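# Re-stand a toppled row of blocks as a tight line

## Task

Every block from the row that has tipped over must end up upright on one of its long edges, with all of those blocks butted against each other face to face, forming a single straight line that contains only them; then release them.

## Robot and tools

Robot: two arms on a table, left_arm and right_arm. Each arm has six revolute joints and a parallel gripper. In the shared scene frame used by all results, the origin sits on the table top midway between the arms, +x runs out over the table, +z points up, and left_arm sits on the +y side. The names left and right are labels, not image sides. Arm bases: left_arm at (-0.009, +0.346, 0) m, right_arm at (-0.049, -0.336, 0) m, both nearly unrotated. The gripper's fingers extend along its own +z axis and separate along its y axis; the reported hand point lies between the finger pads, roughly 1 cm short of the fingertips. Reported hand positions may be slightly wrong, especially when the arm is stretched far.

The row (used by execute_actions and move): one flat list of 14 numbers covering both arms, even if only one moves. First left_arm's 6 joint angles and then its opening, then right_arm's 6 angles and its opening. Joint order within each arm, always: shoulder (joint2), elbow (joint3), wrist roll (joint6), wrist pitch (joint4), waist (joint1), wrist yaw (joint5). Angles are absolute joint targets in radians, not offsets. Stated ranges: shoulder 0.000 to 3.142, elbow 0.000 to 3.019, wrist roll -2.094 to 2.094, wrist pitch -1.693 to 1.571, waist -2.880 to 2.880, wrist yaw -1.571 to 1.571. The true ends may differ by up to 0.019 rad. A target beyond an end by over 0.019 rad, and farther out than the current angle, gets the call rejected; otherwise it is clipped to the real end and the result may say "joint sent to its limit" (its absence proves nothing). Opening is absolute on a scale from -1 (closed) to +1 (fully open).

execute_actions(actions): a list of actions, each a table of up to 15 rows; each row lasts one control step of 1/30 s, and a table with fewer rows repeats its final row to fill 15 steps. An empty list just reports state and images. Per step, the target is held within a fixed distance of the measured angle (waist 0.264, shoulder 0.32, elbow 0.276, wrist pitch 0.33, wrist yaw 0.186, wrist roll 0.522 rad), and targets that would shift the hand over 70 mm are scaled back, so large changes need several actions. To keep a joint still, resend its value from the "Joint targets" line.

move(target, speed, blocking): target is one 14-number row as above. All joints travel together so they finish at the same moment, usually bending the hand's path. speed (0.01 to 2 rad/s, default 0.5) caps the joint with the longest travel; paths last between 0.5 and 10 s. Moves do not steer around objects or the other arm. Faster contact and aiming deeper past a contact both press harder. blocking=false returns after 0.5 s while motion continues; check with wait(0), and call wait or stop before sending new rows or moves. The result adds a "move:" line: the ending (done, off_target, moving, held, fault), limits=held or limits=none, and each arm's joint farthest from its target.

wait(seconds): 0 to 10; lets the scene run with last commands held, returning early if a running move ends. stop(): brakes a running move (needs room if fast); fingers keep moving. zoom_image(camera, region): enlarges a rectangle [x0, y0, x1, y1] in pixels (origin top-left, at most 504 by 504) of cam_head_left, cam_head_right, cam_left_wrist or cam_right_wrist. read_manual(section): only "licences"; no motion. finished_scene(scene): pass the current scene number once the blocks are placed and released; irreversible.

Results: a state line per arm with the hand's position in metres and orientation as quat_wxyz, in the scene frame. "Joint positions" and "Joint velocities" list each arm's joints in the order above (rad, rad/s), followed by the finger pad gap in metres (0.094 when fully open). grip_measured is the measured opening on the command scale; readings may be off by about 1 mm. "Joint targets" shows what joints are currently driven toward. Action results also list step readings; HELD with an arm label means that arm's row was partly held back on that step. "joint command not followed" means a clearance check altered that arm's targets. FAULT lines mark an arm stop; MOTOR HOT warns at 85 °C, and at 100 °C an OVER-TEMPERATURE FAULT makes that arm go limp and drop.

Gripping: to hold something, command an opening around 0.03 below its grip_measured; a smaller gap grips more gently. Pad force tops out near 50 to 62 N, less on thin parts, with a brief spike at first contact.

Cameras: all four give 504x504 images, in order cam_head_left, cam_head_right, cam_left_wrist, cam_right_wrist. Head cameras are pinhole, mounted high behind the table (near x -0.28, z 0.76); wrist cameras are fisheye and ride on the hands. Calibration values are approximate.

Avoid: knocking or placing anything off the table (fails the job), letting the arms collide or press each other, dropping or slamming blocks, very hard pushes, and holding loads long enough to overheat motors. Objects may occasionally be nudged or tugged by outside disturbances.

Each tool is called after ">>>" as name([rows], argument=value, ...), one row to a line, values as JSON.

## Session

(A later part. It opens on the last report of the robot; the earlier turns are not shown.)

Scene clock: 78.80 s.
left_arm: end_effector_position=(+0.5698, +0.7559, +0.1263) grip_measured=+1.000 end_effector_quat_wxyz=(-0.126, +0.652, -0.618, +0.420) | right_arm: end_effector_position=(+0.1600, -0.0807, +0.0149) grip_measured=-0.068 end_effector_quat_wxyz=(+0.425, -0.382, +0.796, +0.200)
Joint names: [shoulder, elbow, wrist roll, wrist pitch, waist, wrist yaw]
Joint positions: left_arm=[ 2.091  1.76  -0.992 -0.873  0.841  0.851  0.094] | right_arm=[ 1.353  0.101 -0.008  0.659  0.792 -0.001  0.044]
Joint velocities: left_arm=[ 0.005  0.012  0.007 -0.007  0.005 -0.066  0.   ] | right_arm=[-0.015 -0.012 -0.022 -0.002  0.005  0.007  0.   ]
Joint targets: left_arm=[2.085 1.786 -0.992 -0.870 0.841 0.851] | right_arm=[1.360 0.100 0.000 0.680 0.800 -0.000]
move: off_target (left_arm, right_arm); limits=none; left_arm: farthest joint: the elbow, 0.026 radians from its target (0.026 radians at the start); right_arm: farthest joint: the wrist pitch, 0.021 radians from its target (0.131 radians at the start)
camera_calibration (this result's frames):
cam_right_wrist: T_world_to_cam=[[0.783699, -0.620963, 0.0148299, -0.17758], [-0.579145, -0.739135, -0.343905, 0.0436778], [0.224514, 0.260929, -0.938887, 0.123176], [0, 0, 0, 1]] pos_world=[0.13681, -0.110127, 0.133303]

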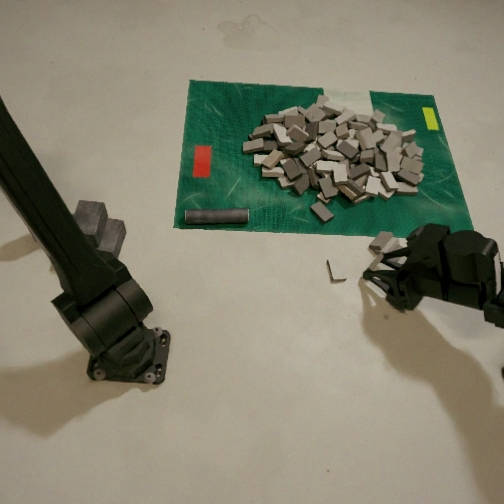

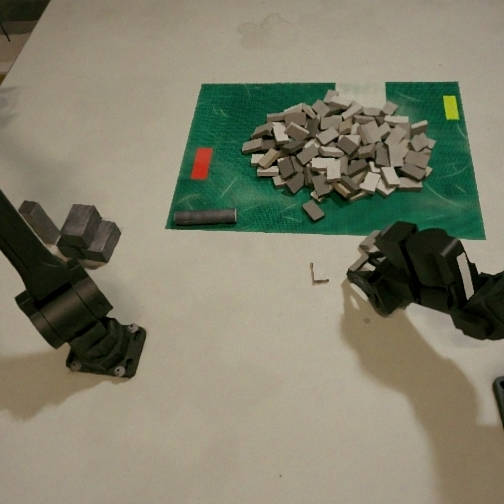

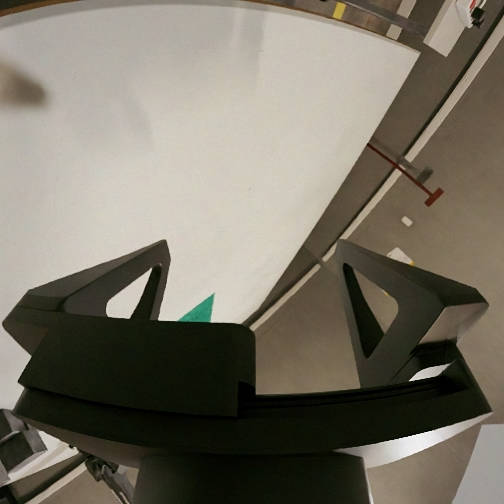

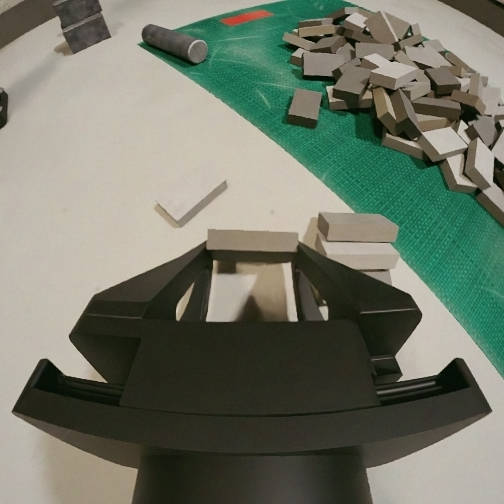

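>>> move(target=[2.085,1.786,-0.992,-0.87,0.841,0.851,1,1.36,0.10,0,0.7,1.0,0,-0.1], speed=0.3)

>>> move(target=[2.085,1.786,-0.992,-0.87,0.841,0.851,1,1.4,0.10,0,0.7,1.0,0,-0.1], speed=0.08)

>>> move(target=[2.085,1.786,-0.992,-0.87,0.841,0.851,1,1.4,0.10,0,0.7,1.0,0,0.4])

Scene clock: 81.50 s.
left_arm: end_effector_position=(+0.5698, +0.7559, +0.1263) grip_measured=+1.000 end_effector_quat_wxyz=(-0.126, +0.652, -0.618, +0.420) | right_arm: end_effector_position=(+0.1069, -0.0422, +0.0191) grip_measured=-0.068 end_effector_quat_wxyz=(+0.411, -0.456, +0.750, +0.246)
Joint names: [shoulder, elbow, wrist roll, wrist pitch, waist, wrist yaw]
Joint positions: left_arm=[ 2.091  1.76  -0.992 -0.873  0.841  0.851  0.094] | right_arm=[ 1.353  0.101 -0.008  0.679  0.99  -0.001  0.044]
Joint velocities: left_arm=[ 0.015  0.012 -0.007 -0.012 -0.015 -0.051  0.   ] | right_arm=[-0.015 -0.002 -0.095  0.012 -0.005  0.051  0.   ]
Joint targets: left_arm=[2.085 1.786 -0.992 -0.870 0.841 0.851] | right_arm=[1.360 0.100 -0.000 0.700 1.000 0.000]
move: off_target (left_arm, right_arm); limits=none; left_arm: farthest joint: the elbow, 0.026 radians from its target (0.026 radians at the start); right_arm: farthest joint: the wrist pitch, 0.021 radians from its target (0.041 radians at the start)
camera_calibration (this result's frames):
cam_right_wrist: T_world_to_cam=[[0.890388, -0.454951, 0.0151133, -0.116522], [-0.419109, -0.832294, -0.362814, 0.0221403], [0.177641, 0.316712, -0.931739, 0.136174], [0, 0, 0, 1]] pos_world=[0.0888385, -0.0777122, 0.136672]

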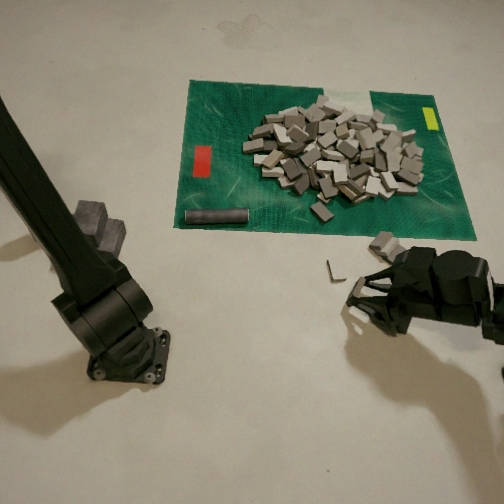

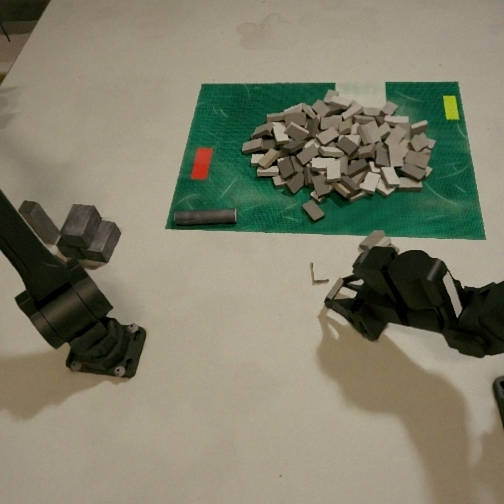

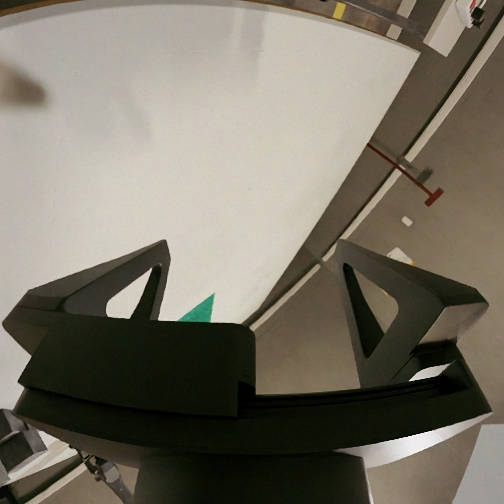

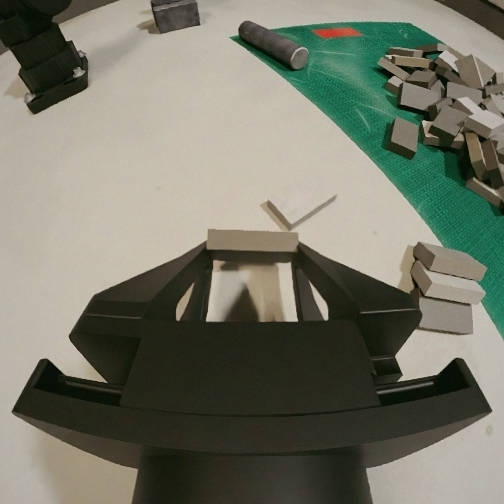

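Scene clock: 82.40 s.
left_arm: end_effector_position=(+0.5698, +0.7559, +0.1263) grip_measured=+1.000 end_effector_quat_wxyz=(-0.126, +0.652, -0.618, +0.420) | right_arm: end_effector_position=(+0.1048, -0.0462, +0.0072) grip_measured=-0.068 end_effector_quat_wxyz=(+0.396, -0.461, +0.758, +0.237)
Joint names: [shoulder, elbow, wrist roll, wrist pitch, waist, wrist yaw]
Joint positions: left_arm=[ 2.091  1.76  -0.992 -0.873  0.841  0.851  0.094] | right_arm=[ 1.391  0.101 -0.008  0.679  0.99  -0.001  0.044]
Joint velocities: left_arm=[-0.015  0.007 -0.022 -0.017 -0.015 -0.066  0.   ] | right_arm=[-0.005 -0.002 -0.051 -0.022 -0.015 -0.037 -0.   ]
Joint targets: left_arm=[2.085 1.786 -0.992 -0.870 0.841 0.851] | right_arm=[1.400 0.100 -0.000 0.700 1.000 -0.000]
move: off_target (left_arm, right_arm); limits=none; left_arm: farthest joint: the elbow, 0.026 radians from its target (0.026 radians at the start); right_arm: farthest joint: the wrist pitch, 0.021 radians from its target (0.021 radians at the start)
camera_calibration (this result's frames):
cam_right_wrist: T_world_to_cam=[[0.890656, -0.454445, 0.0145681, -0.11628], [-0.425316, -0.844038, -0.326657, 0.0134567], [0.160744, 0.284743, -0.945031, 0.127121], [0, 0, 0, 1]] pos_world=[0.0888547, -0.0776817, 0.126223]

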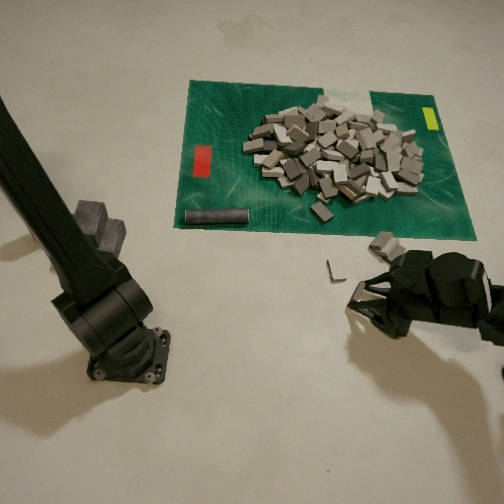

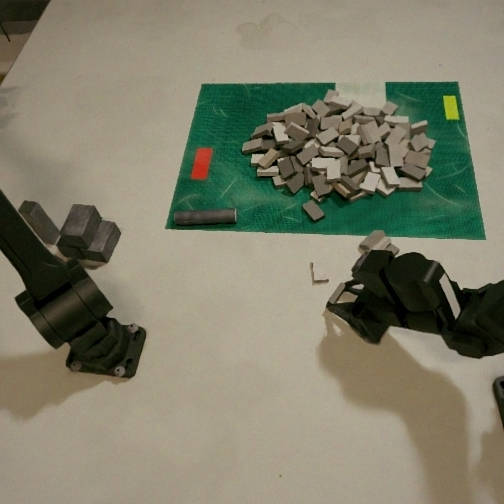

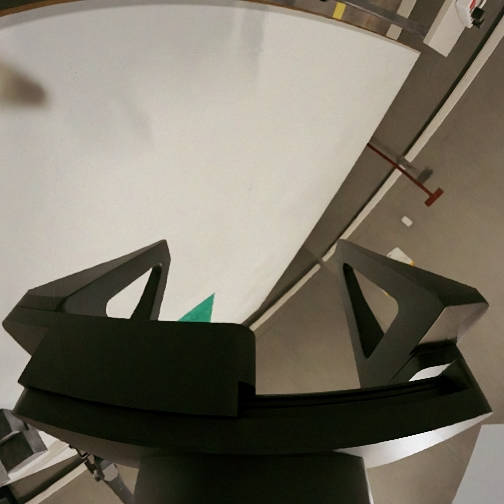

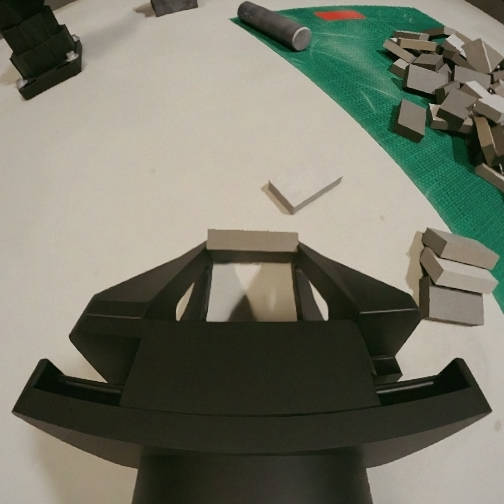

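Scene clock: 83.10 s.
left_arm: end_effector_position=(+0.5698, +0.7559, +0.1263) grip_measured=+1.000 end_effector_quat_wxyz=(-0.126, +0.652, -0.618, +0.420) | right_arm: end_effector_position=(+0.1051, -0.0456, +0.0081) grip_measured=+0.397 end_effector_quat_wxyz=(+0.398, -0.461, +0.757, +0.238)
Joint names: [shoulder, elbow, wrist roll, wrist pitch, waist, wrist yaw]
Joint positions: left_arm=[ 2.091  1.76  -0.992 -0.873  0.841  0.851  0.094] | right_arm=[ 1.391  0.101 -0.008  0.684  0.99  -0.001  0.066]
Joint velocities: left_arm=[ 0.005 -0.012  0.095 -0.002  0.005  0.007  0.   ] | right_arm=[-0.005  0.007 -0.022 -0.002 -0.015 -0.037 -0.001]
Joint targets: left_arm=[2.085 1.786 -0.992 -0.870 0.841 0.851] | right_arm=[1.400 0.100 0.000 0.700 1.000 0.000]
move: off_target (left_arm); limits=none; left_arm: farthest joint: the elbow, 0.026 radians from its target (0.026 radians at the start); right_arm: farthest joint: the wrist pitch, 0.016 radians from its target (0.021 radians at the start)
camera_calibration (this result's frames):
cam_right_wrist: T_world_to_cam=[[0.890624, -0.454504, 0.014634, -0.116302], [-0.424613, -0.842708, -0.33098, 0.0143885], [0.162764, 0.288565, -0.943524, 0.127733], [0, 0, 0, 1]] pos_world=[0.0889011, -0.0775939, 0.126983]

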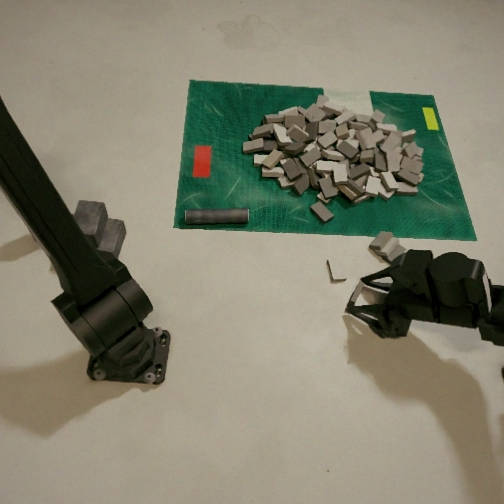

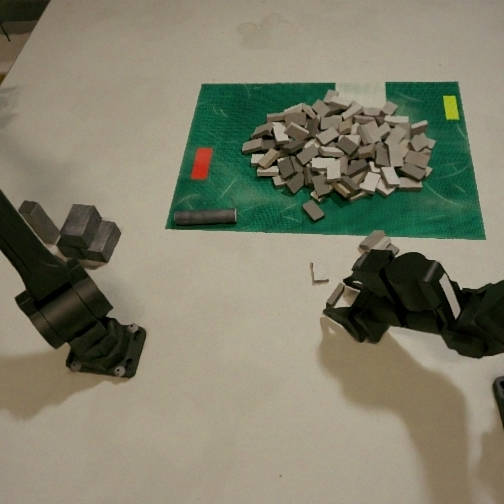

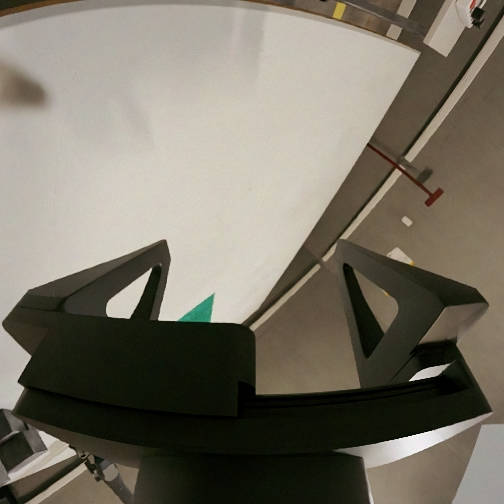

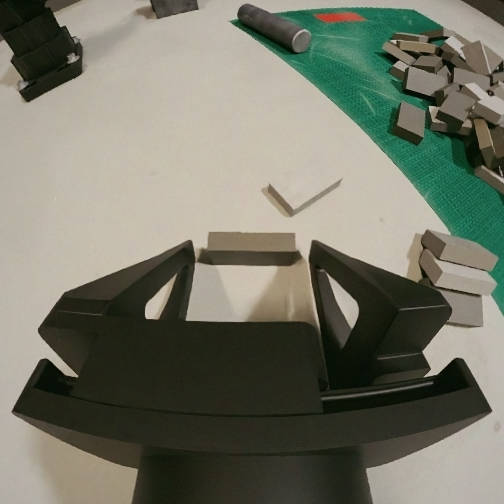

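>>> move(target=[2.085,1.786,-0.992,-0.87,0.841,0.851,1,1.25,0.10,0,0.7,1.0,0,0.4], speed=0.3)

>>> move(target=[2.085,1.786,-0.992,-0.87,0.841,0.851,1,1.3,0.21,0,0.6,0.6,0,0.4])

>>> move(target=[2.085,1.786,-0.992,-0.87,0.841,0.851,1,1.37,0.21,0,0.6,0.6,0,0.4], speed=0.15)

Scene clock: 86.80 s.
left_arm: end_effector_position=(+0.5698, +0.7559, +0.1263) grip_measured=+1.000 end_effector_quat_wxyz=(-0.126, +0.652, -0.618, +0.420) | right_arm: end_effector_position=(+0.1117, -0.0332, +0.0518) grip_measured=+0.397 end_effector_quat_wxyz=(+0.450, -0.443, +0.727, +0.269)
Joint names: [shoulder, elbow, wrist roll, wrist pitch, waist, wrist yaw]
Joint positions: left_arm=[ 2.091  1.76  -0.992 -0.873  0.841  0.851  0.094] | right_arm=[ 1.253  0.101 -0.008  0.686  0.99  -0.001  0.066]
Joint velocities: left_arm=[-0.005 -0.017  0.007 -0.007 -0.005  0.022  0.   ] | right_arm=[ 0.005 -0.007 -0.095 -0.012 -0.005 -0.022 -0.001]
Joint targets: left_arm=[2.085 1.786 -0.992 -0.870 0.841 0.851] | right_arm=[1.250 0.100 -0.000 0.700 1.000 -0.000]
move: off_target (left_arm); limits=none; left_arm: farthest joint: the elbow, 0.026 radians from its target (0.026 radians at the start); right_arm: farthest joint: the wrist pitch, 0.014 radians from its target (0.016 radians at the start)
camera_calibration (this result's frames):
cam_right_wrist: T_world_to_cam=[[0.889607, -0.456428, 0.0164911, -0.117192], [-0.398798, -0.793868, -0.459057, 0.0475562], [0.222618, 0.401804, -0.888254, 0.158531], [0, 0, 0, 1]] pos_world=[0.0879281, -0.0794346, 0.164579]

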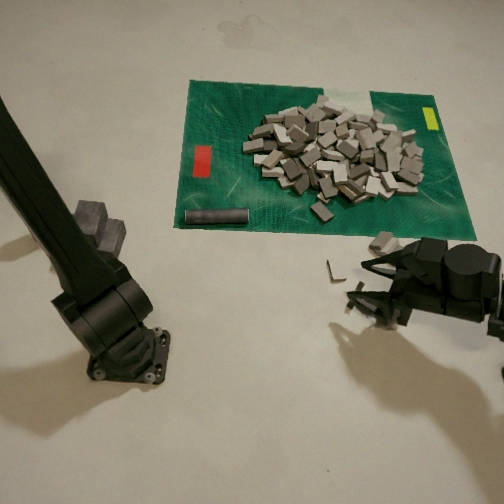

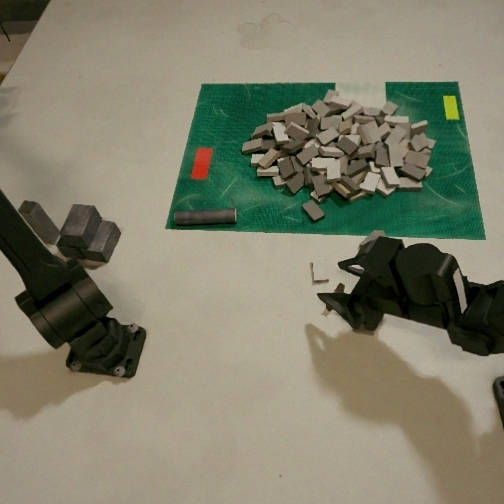

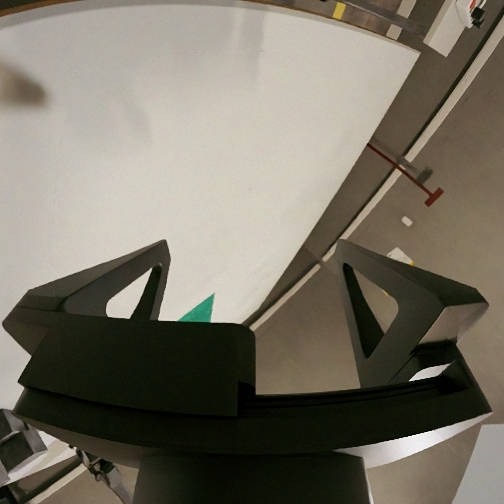

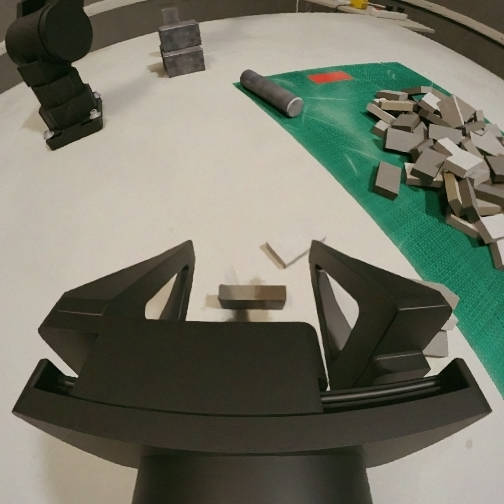

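Scene clock: 87.97 s.
left_arm: end_effector_position=(+0.5698, +0.7559, +0.1263) grip_measured=+1.000 end_effector_quat_wxyz=(-0.126, +0.652, -0.618, +0.420) | right_arm: end_effector_position=(+0.2316, -0.0996, +0.0533) grip_measured=+0.397 end_effector_quat_wxyz=(+0.480, -0.299, +0.806, +0.174)
Joint names: [shoulder, elbow, wrist roll, wrist pitch, waist, wrist yaw]
Joint positions: left_arm=[ 2.091  1.76  -0.992 -0.873  0.841  0.851  0.094] | right_arm=[ 1.287  0.178 -0.008  0.609  0.608 -0.001  0.066]
Joint velocities: left_arm=[-0.015  0.012 -0.007  0.007 -0.015  0.007  0.   ] | right_arm=[ 0.005 -0.012  0.037 -0.012  0.015 -0.007  0.   ]
Joint targets: left_arm=[2.085 1.786 -0.992 -0.870 0.841 0.851] | right_arm=[1.300 0.210 -0.000 0.600 0.600 -0.000]
move: off_target (left_arm, right_arm); limits=none; left_arm: farthest joint: the elbow, 0.026 radians from its target (0.026 radians at the start); right_arm: farthest joint: the elbow, 0.032 radians from its target (0.109 radians at the start)
camera_calibration (this result's frames):
cam_right_wrist: T_world_to_cam=[[0.655149, -0.755336, 0.0157427, -0.229615], [-0.677813, -0.596857, -0.429337, 0.125907], [0.33369, 0.270609, -0.903007, 0.121812], [0, 0, 0, 1]] pos_world=[0.195126, -0.131251, 0.167669]

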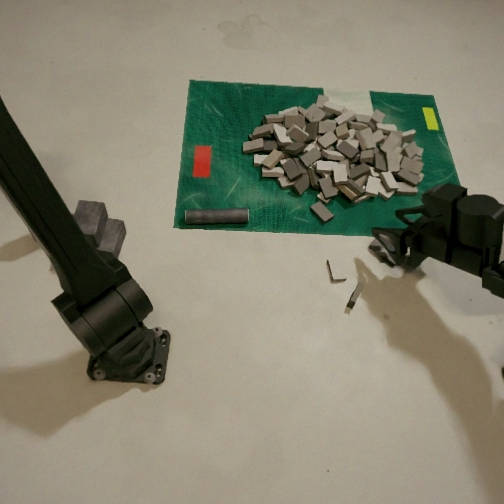

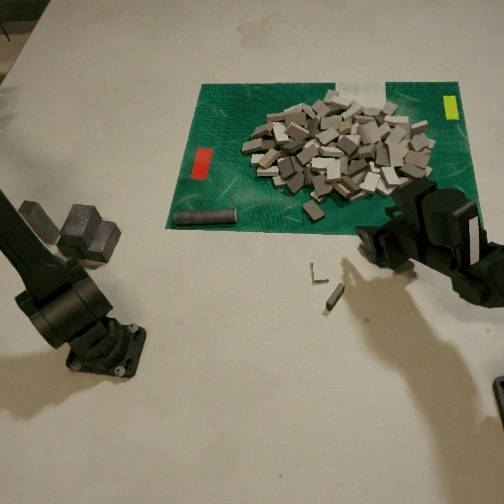

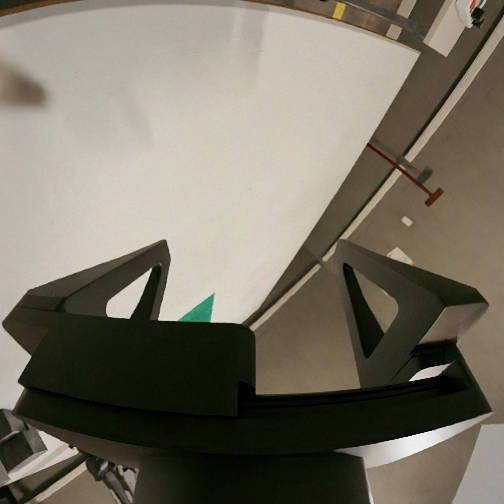

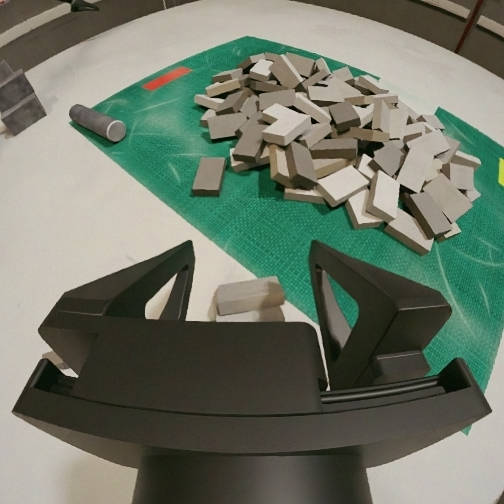

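Scene clock: 88.87 s.
left_arm: end_effector_position=(+0.5698, +0.7559, +0.1263) grip_measured=+1.000 end_effector_quat_wxyz=(-0.126, +0.652, -0.618, +0.420) | right_arm: end_effector_position=(+0.2265, -0.1039, +0.0282) grip_measured=+0.397 end_effector_quat_wxyz=(+0.450, -0.305, +0.823, +0.163)
Joint names: [shoulder, elbow, wrist roll, wrist pitch, waist, wrist yaw]
Joint positions: left_arm=[ 2.091  1.76  -0.992 -0.873  0.841  0.851  0.094] | right_arm=[ 1.359  0.178 -0.008  0.608  0.608 -0.001  0.066]
Joint velocities: left_arm=[-0.015  0.017 -0.066  0.017 -0.005 -0.007  0.   ] | right_arm=[-0.015 -0.012 -0.007 -0.017 -0.015  0.037  0.   ]
Joint targets: left_arm=[2.085 1.786 -0.992 -0.870 0.841 0.851] | right_arm=[1.370 0.210 0.000 0.600 0.600 0.000]
move: off_target (left_arm, right_arm); limits=none; left_arm: farthest joint: the elbow, 0.026 radians from its target (0.026 radians at the start); right_arm: farthest joint: the elbow, 0.032 radians from its target (0.032 radians at the start)
camera_calibration (this result's frames):
cam_right_wrist: T_world_to_cam=[[0.656007, -0.75461, 0.0147769, -0.229229], [-0.700061, -0.61567, -0.361753, 0.110328], [0.28208, 0.226968, -0.932157, 0.110048], [0, 0, 0, 1]] pos_world=[0.196569, -0.13003, 0.145881]

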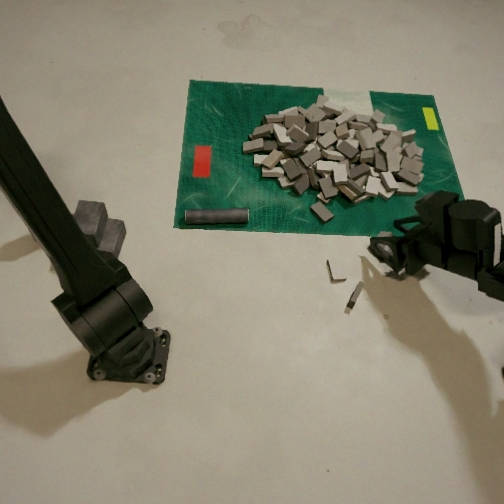

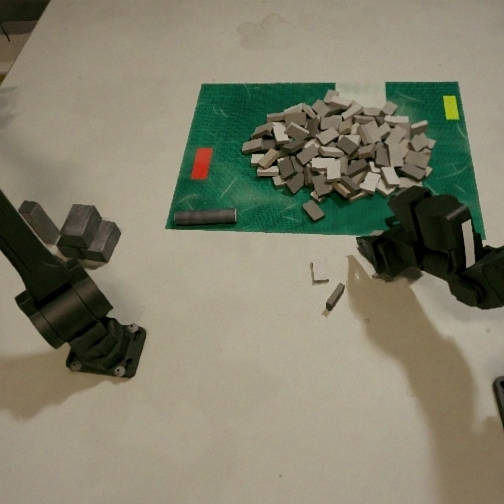

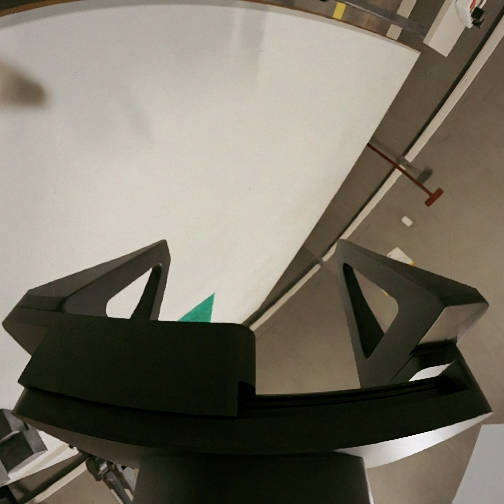

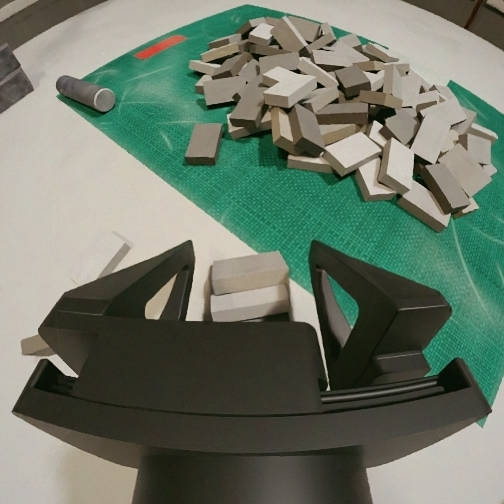

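>>> move(target=[2.085,1.786,-0.992,-0.87,0.841,0.851,1,1.37,0.21,0.1,0.6,0.51,-0.2,0.4], speed=0.3)

>>> move(target=[2.085,1.786,-0.992,-0.87,0.841,0.851,1,1.425,0.21,0.1,0.6,0.51,-0.2,0.4], speed=0.1)

Scene clock: 91.23 s.
left_arm: end_effector_position=(+0.5698, +0.7559, +0.1263) grip_measured=+1.000 end_effector_quat_wxyz=(-0.126, +0.652, -0.618, +0.420) | right_arm: end_effector_position=(+0.2238, -0.1027, +0.0300) grip_measured=+0.397 end_effector_quat_wxyz=(+0.417, -0.272, +0.832, +0.246)
Joint names: [shoulder, elbow, wrist roll, wrist pitch, waist, wrist yaw]
Joint positions: left_arm=[ 2.091  1.76  -0.992 -0.873  0.841  0.851  0.094] | right_arm=[ 1.359  0.178  0.091  0.608  0.522 -0.197  0.066]
Joint velocities: left_arm=[ 0.005  0.012 -0.051  0.007 -0.005 -0.022  0.   ] | right_arm=[-0.005 -0.017  0.051  0.007 -0.015 -0.037  0.001]
Joint targets: left_arm=[2.085 1.786 -0.992 -0.870 0.841 0.851] | right_arm=[1.370 0.210 0.100 0.600 0.510 -0.200]
move: off_target (left_arm, right_arm); limits=none; left_arm: farthest joint: the elbow, 0.026 radians from its target (0.026 radians at the start); right_arm: farthest joint: the elbow, 0.032 radians from its target (0.032 radians at the start)
camera_calibration (this result's frames):
cam_right_wrist: T_world_to_cam=[[0.665028, -0.726449, -0.173235, -0.220074], [-0.729424, -0.582048, -0.35939, 0.119803], [0.160248, 0.365366, -0.916967, 0.15323], [0, 0, 0, 1]] pos_world=[0.209188, -0.146127, 0.145439]

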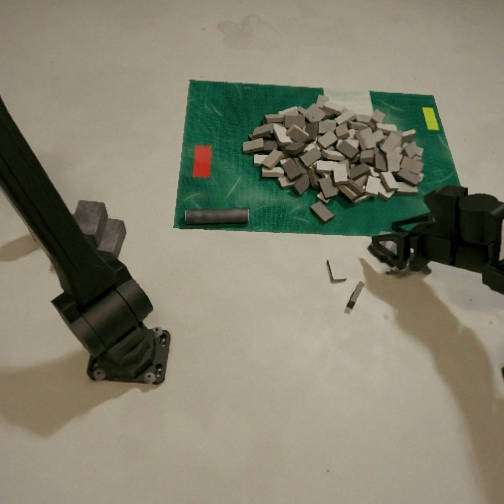

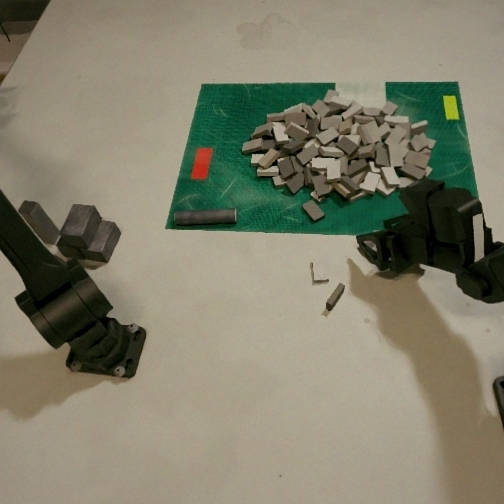

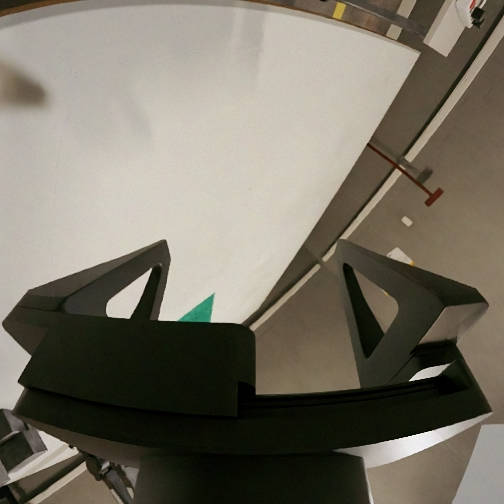

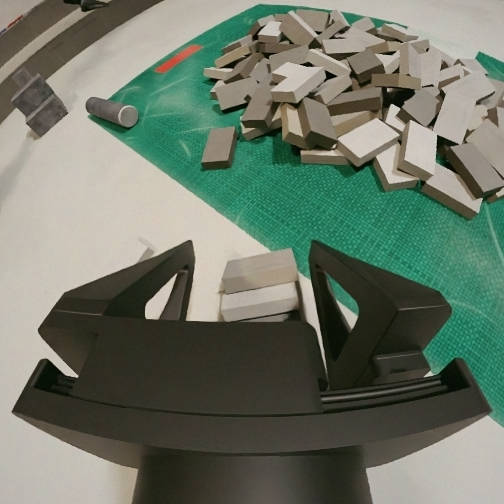

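Scene clock: 92.23 s.
left_arm: end_effector_position=(+0.5698, +0.7559, +0.1263) grip_measured=+1.000 end_effector_quat_wxyz=(-0.126, +0.652, -0.618, +0.420) | right_arm: end_effector_position=(+0.2190, -0.1061, +0.0123) grip_measured=+0.397 end_effector_quat_wxyz=(+0.394, -0.273, +0.844, +0.239)
Joint names: [shoulder, elbow, wrist roll, wrist pitch, waist, wrist yaw]
Joint positions: left_arm=[ 2.091  1.76  -0.992 -0.873  0.841  0.851  0.094] | right_arm=[ 1.412  0.178  0.092  0.608  0.522 -0.197  0.066]
Joint velocities: left_arm=[-0.005 -0.007  0.081  0.012  0.005  0.007  0.   ] | right_arm=[-0.005 -0.007  0.051 -0.012 -0.005 -0.081 -0.001]
Joint targets: left_arm=[2.085 1.786 -0.992 -0.870 0.841 0.851] | right_arm=[1.425 0.210 0.100 0.600 0.510 -0.200]
move: off_target (left_arm, right_arm); limits=none; left_arm: farthest joint: the elbow, 0.026 radians from its target (0.026 radians at the start); right_arm: farthest joint: the elbow, 0.032 radians from its target (0.032 radians at the start)
camera_calibration (this result's frames):
cam_right_wrist: T_world_to_cam=[[0.656931, -0.732109, -0.180161, -0.221177], [-0.744403, -0.591914, -0.309036, 0.109587], [0.119608, 0.337128, -0.93383, 0.145041], [0, 0, 0, 1]] pos_world=[0.209527, -0.145957, 0.129462]

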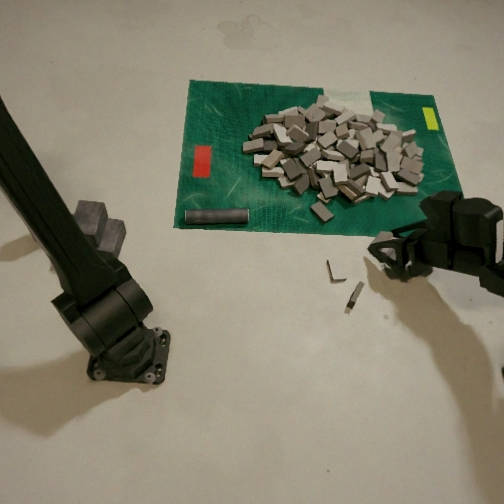

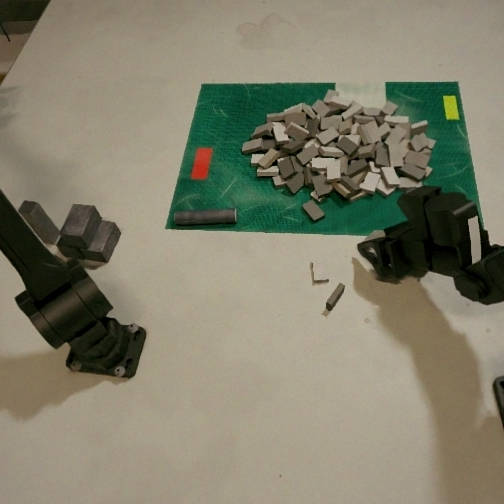

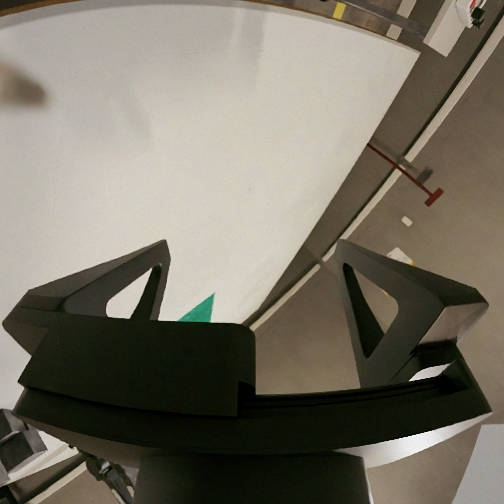

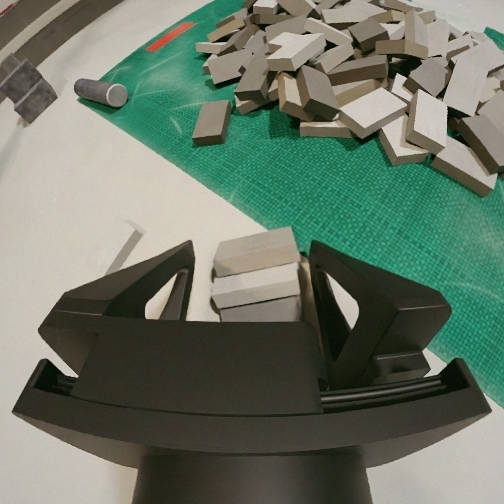

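Roll sign was wrong; fix and close.

>>> execute_actions([
  [[2.085,1.786,-0.992,-0.87,0.841,0.851,1,1.425,0.21,-0.13,0.6,0.51,-0.2,0.4]],
  [[2.085,1.786,-0.992,-0.87,0.841,0.851,1,1.425,0.21,-0.13,0.6,0.51,-0.2,0.1]],
  [[2.085,1.786,-0.992,-0.87,0.841,0.851,1,1.425,0.21,-0.13,0.6,0.51,-0.2,-0.1]],
])

>>> move(target=[2.085,1.786,-0.992,-0.87,0.841,0.851,1,1.2,0.21,-0.13,0.6,0.51,-0.2,-0.1], speed=0.3)

Scene clock: 94.77 s.
left_arm: end_effector_position=(+0.5698, +0.7559, +0.1263) grip_measured=+1.000 end_effector_quat_wxyz=(-0.126, +0.652, -0.618, +0.420) | right_arm: end_effector_position=(+0.2190, -0.1060, +0.0123) grip_measured=-0.067 end_effector_quat_wxyz=(+0.417, -0.362, +0.810, +0.196)
Joint names: [shoulder, elbow, wrist roll, wrist pitch, waist, wrist yaw]
Joint positions: left_arm=[ 2.091  1.76  -0.992 -0.873  0.841  0.851  0.094] | right_arm=[ 1.412  0.178 -0.123  0.608  0.521 -0.198  0.044]
Joint velocities: left_arm=[ 0.005 -0.002  0.037 -0.012  0.015  0.007  0.   ] | right_arm=[-0.005  0.002  0.037 -0.002 -0.015 -0.051 -0.001]
Joint targets: left_arm=[2.085 1.786 -0.992 -0.870 0.841 0.851] | right_arm=[1.425 0.210 -0.130 0.600 0.510 -0.200]
Step readings (joint positions; steps 1 to 15: 1st action; 16 to 30: 2nd action; 31 to 45: 3rd action):
0: left_arm=[2.091 1.760 -0.992 -0.873 0.841 0.851] | right_arm=[1.412 0.178 0.092 0.608 0.522 -0.197]
1: left_arm=[2.091 1.760 -0.992 -0.873 0.841 0.851] | right_arm=[1.412 0.178 0.063 0.608 0.522 -0.197]
2: left_arm=[2.091 1.760 -0.992 -0.873 0.841 0.851] | right_arm=[1.412 0.178 0.026 0.608 0.522 -0.197]
4: left_arm=[2.091 1.760 -0.992 -0.873 0.841 0.851] | right_arm=[1.412 0.178 -0.028 0.608 0.522 -0.197]
8: left_arm=[2.091 1.760 -0.992 -0.873 0.841 0.851] | right_arm=[1.412 0.178 -0.084 0.608 0.522 -0.197]
15: left_arm=[2.091 1.760 -0.992 -0.873 0.841 0.851] | right_arm=[1.412 0.178 -0.114 0.608 0.522 -0.197]
16: left_arm=[2.091 1.760 -0.992 -0.873 0.841 0.851] | right_arm=[1.412 0.178 -0.116 0.608 0.522 -0.197]
17: left_arm=[2.091 1.760 -0.992 -0.873 0.841 0.851] | right_arm=[1.412 0.178 -0.117 0.608 0.522 -0.197]
19: left_arm=[2.091 1.760 -0.992 -0.873 0.841 0.851] | right_arm=[1.412 0.178 -0.118 0.608 0.522 -0.197]
23: left_arm=[2.091 1.760 -0.992 -0.873 0.841 0.851] | right_arm=[1.412 0.178 -0.120 0.608 0.522 -0.197]
30: left_arm=[2.091 1.760 -0.992 -0.873 0.841 0.851] | right_arm=[1.412 0.178 -0.121 0.608 0.522 -0.197]
31: left_arm=[2.091 1.760 -0.992 -0.873 0.841 0.851] | right_arm=[1.412 0.178 -0.121 0.608 0.522 -0.196]
32: left_arm=[2.091 1.760 -0.992 -0.873 0.841 0.851] | right_arm=[1.412 0.178 -0.122 0.608 0.521 -0.198]
34: left_arm=[2.091 1.760 -0.992 -0.873 0.841 0.851] | right_arm=[1.412 0.178 -0.122 0.608 0.521 -0.198]
38: left_arm=[2.091 1.760 -0.992 -0.873 0.841 0.851] | right_arm=[1.412 0.178 -0.123 0.608 0.521 -0.198]
45: Joint positions above
camera_calibration (this result's frames):
cam_right_wrist: T_world_to_cam=[[0.755543, -0.655063, -0.00685824, -0.236669], [-0.621211, -0.713097, -0.324946, 0.0699469], [0.20797, 0.249771, -0.945708, 0.116588], [0, 0, 0, 1]] pos_world=[0.198019, -0.134275, 0.131364]

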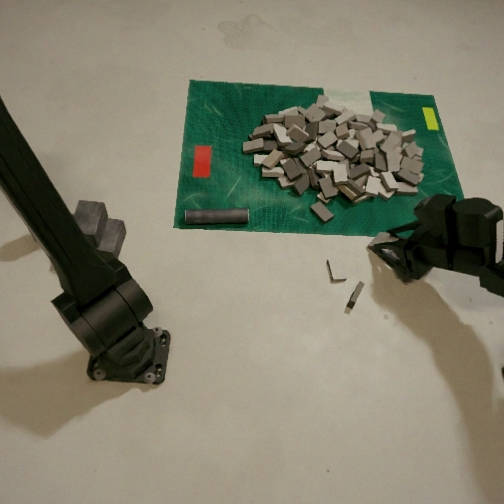

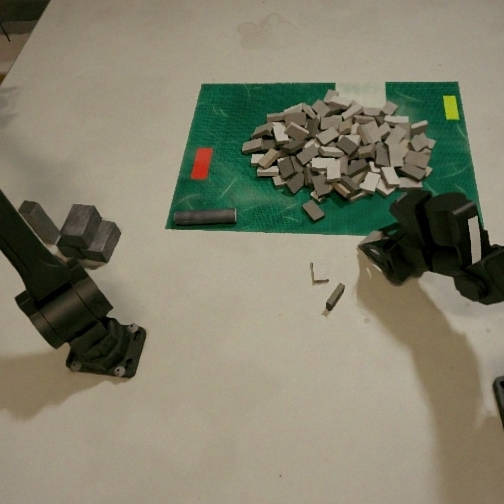

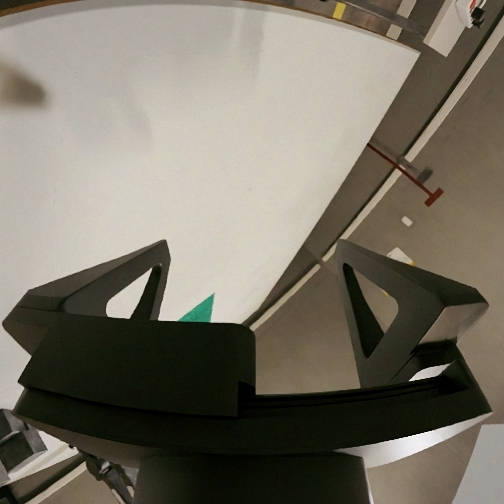

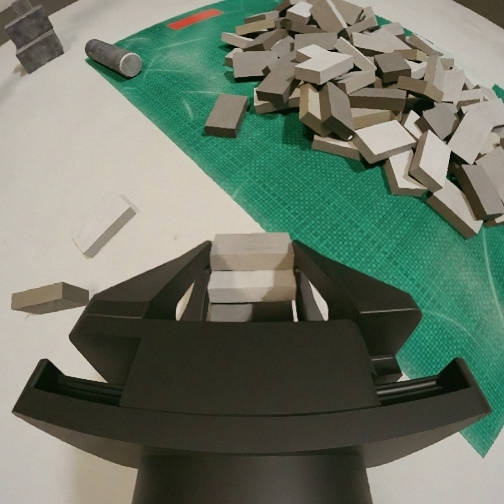

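Scene clock: 95.87 s.
left_arm: end_effector_position=(+0.5698, +0.7559, +0.1263) grip_measured=+1.000 end_effector_quat_wxyz=(-0.126, +0.652, -0.618, +0.420) | right_arm: end_effector_position=(+0.2323, -0.0966, +0.0792) grip_measured=-0.067 end_effector_quat_wxyz=(+0.500, -0.352, +0.762, +0.212)
Joint names: [shoulder, elbow, wrist roll, wrist pitch, waist, wrist yaw]
Joint positions: left_arm=[ 2.091  1.76  -0.992 -0.873  0.841  0.851  0.094] | right_arm=[ 1.21   0.178 -0.123  0.6    0.521 -0.198  0.044]
Joint velocities: left_arm=[-0.015  0.007 -0.022  0.002 -0.005 -0.037  0.   ] | right_arm=[ 0.015 -0.012  0.051 -0.002  0.015 -0.037  0.   ]
Joint targets: left_arm=[2.085 1.786 -0.992 -0.870 0.841 0.851] | right_arm=[1.200 0.210 -0.130 0.600 0.510 -0.200]
move: off_target (left_arm, right_arm); limits=none; left_arm: farthest joint: the elbow, 0.026 radians from its target (0.026 radians at the start); right_arm: farthest joint: the elbow, 0.032 radians from its target (0.032 radians at the start)
camera_calibration (this result's frames):
cam_right_wrist: T_world_to_cam=[[0.752953, -0.656896, 0.0393723, -0.243327], [-0.555773, -0.666801, -0.49648, 0.109516], [0.352389, 0.351944, -0.867155, 0.144909], [0, 0, 0, 1]] pos_world=[0.193015, -0.137815, 0.189612]

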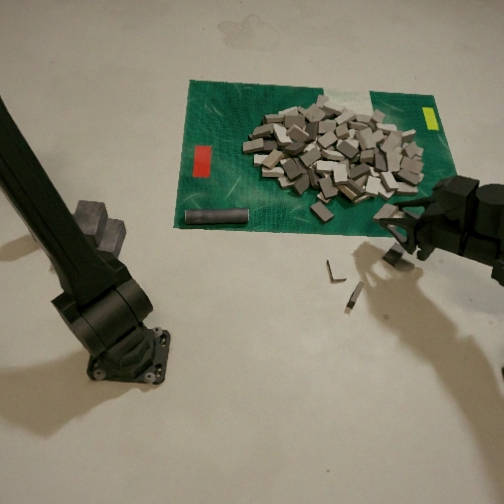

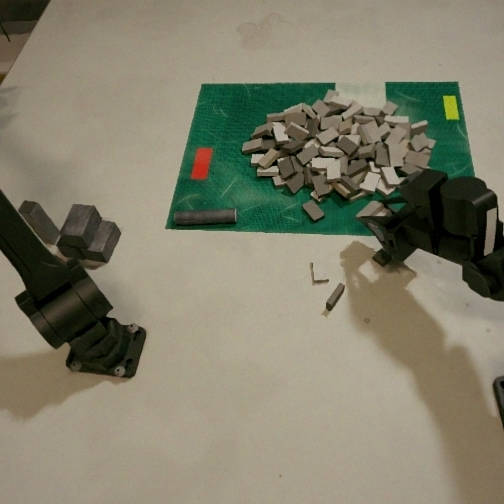

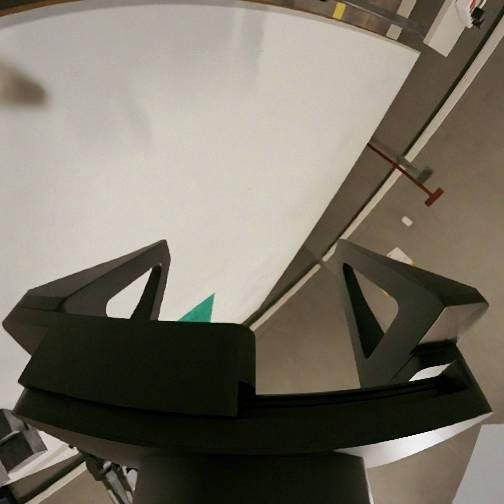

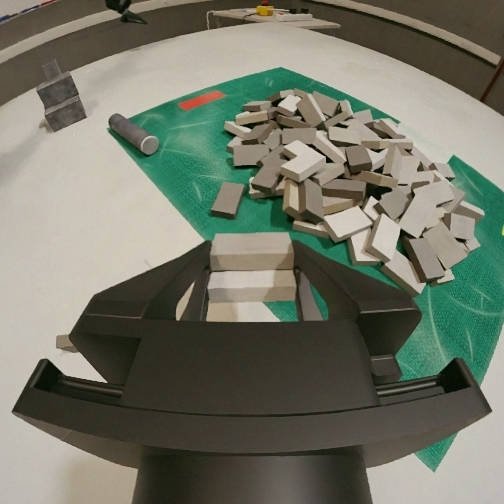

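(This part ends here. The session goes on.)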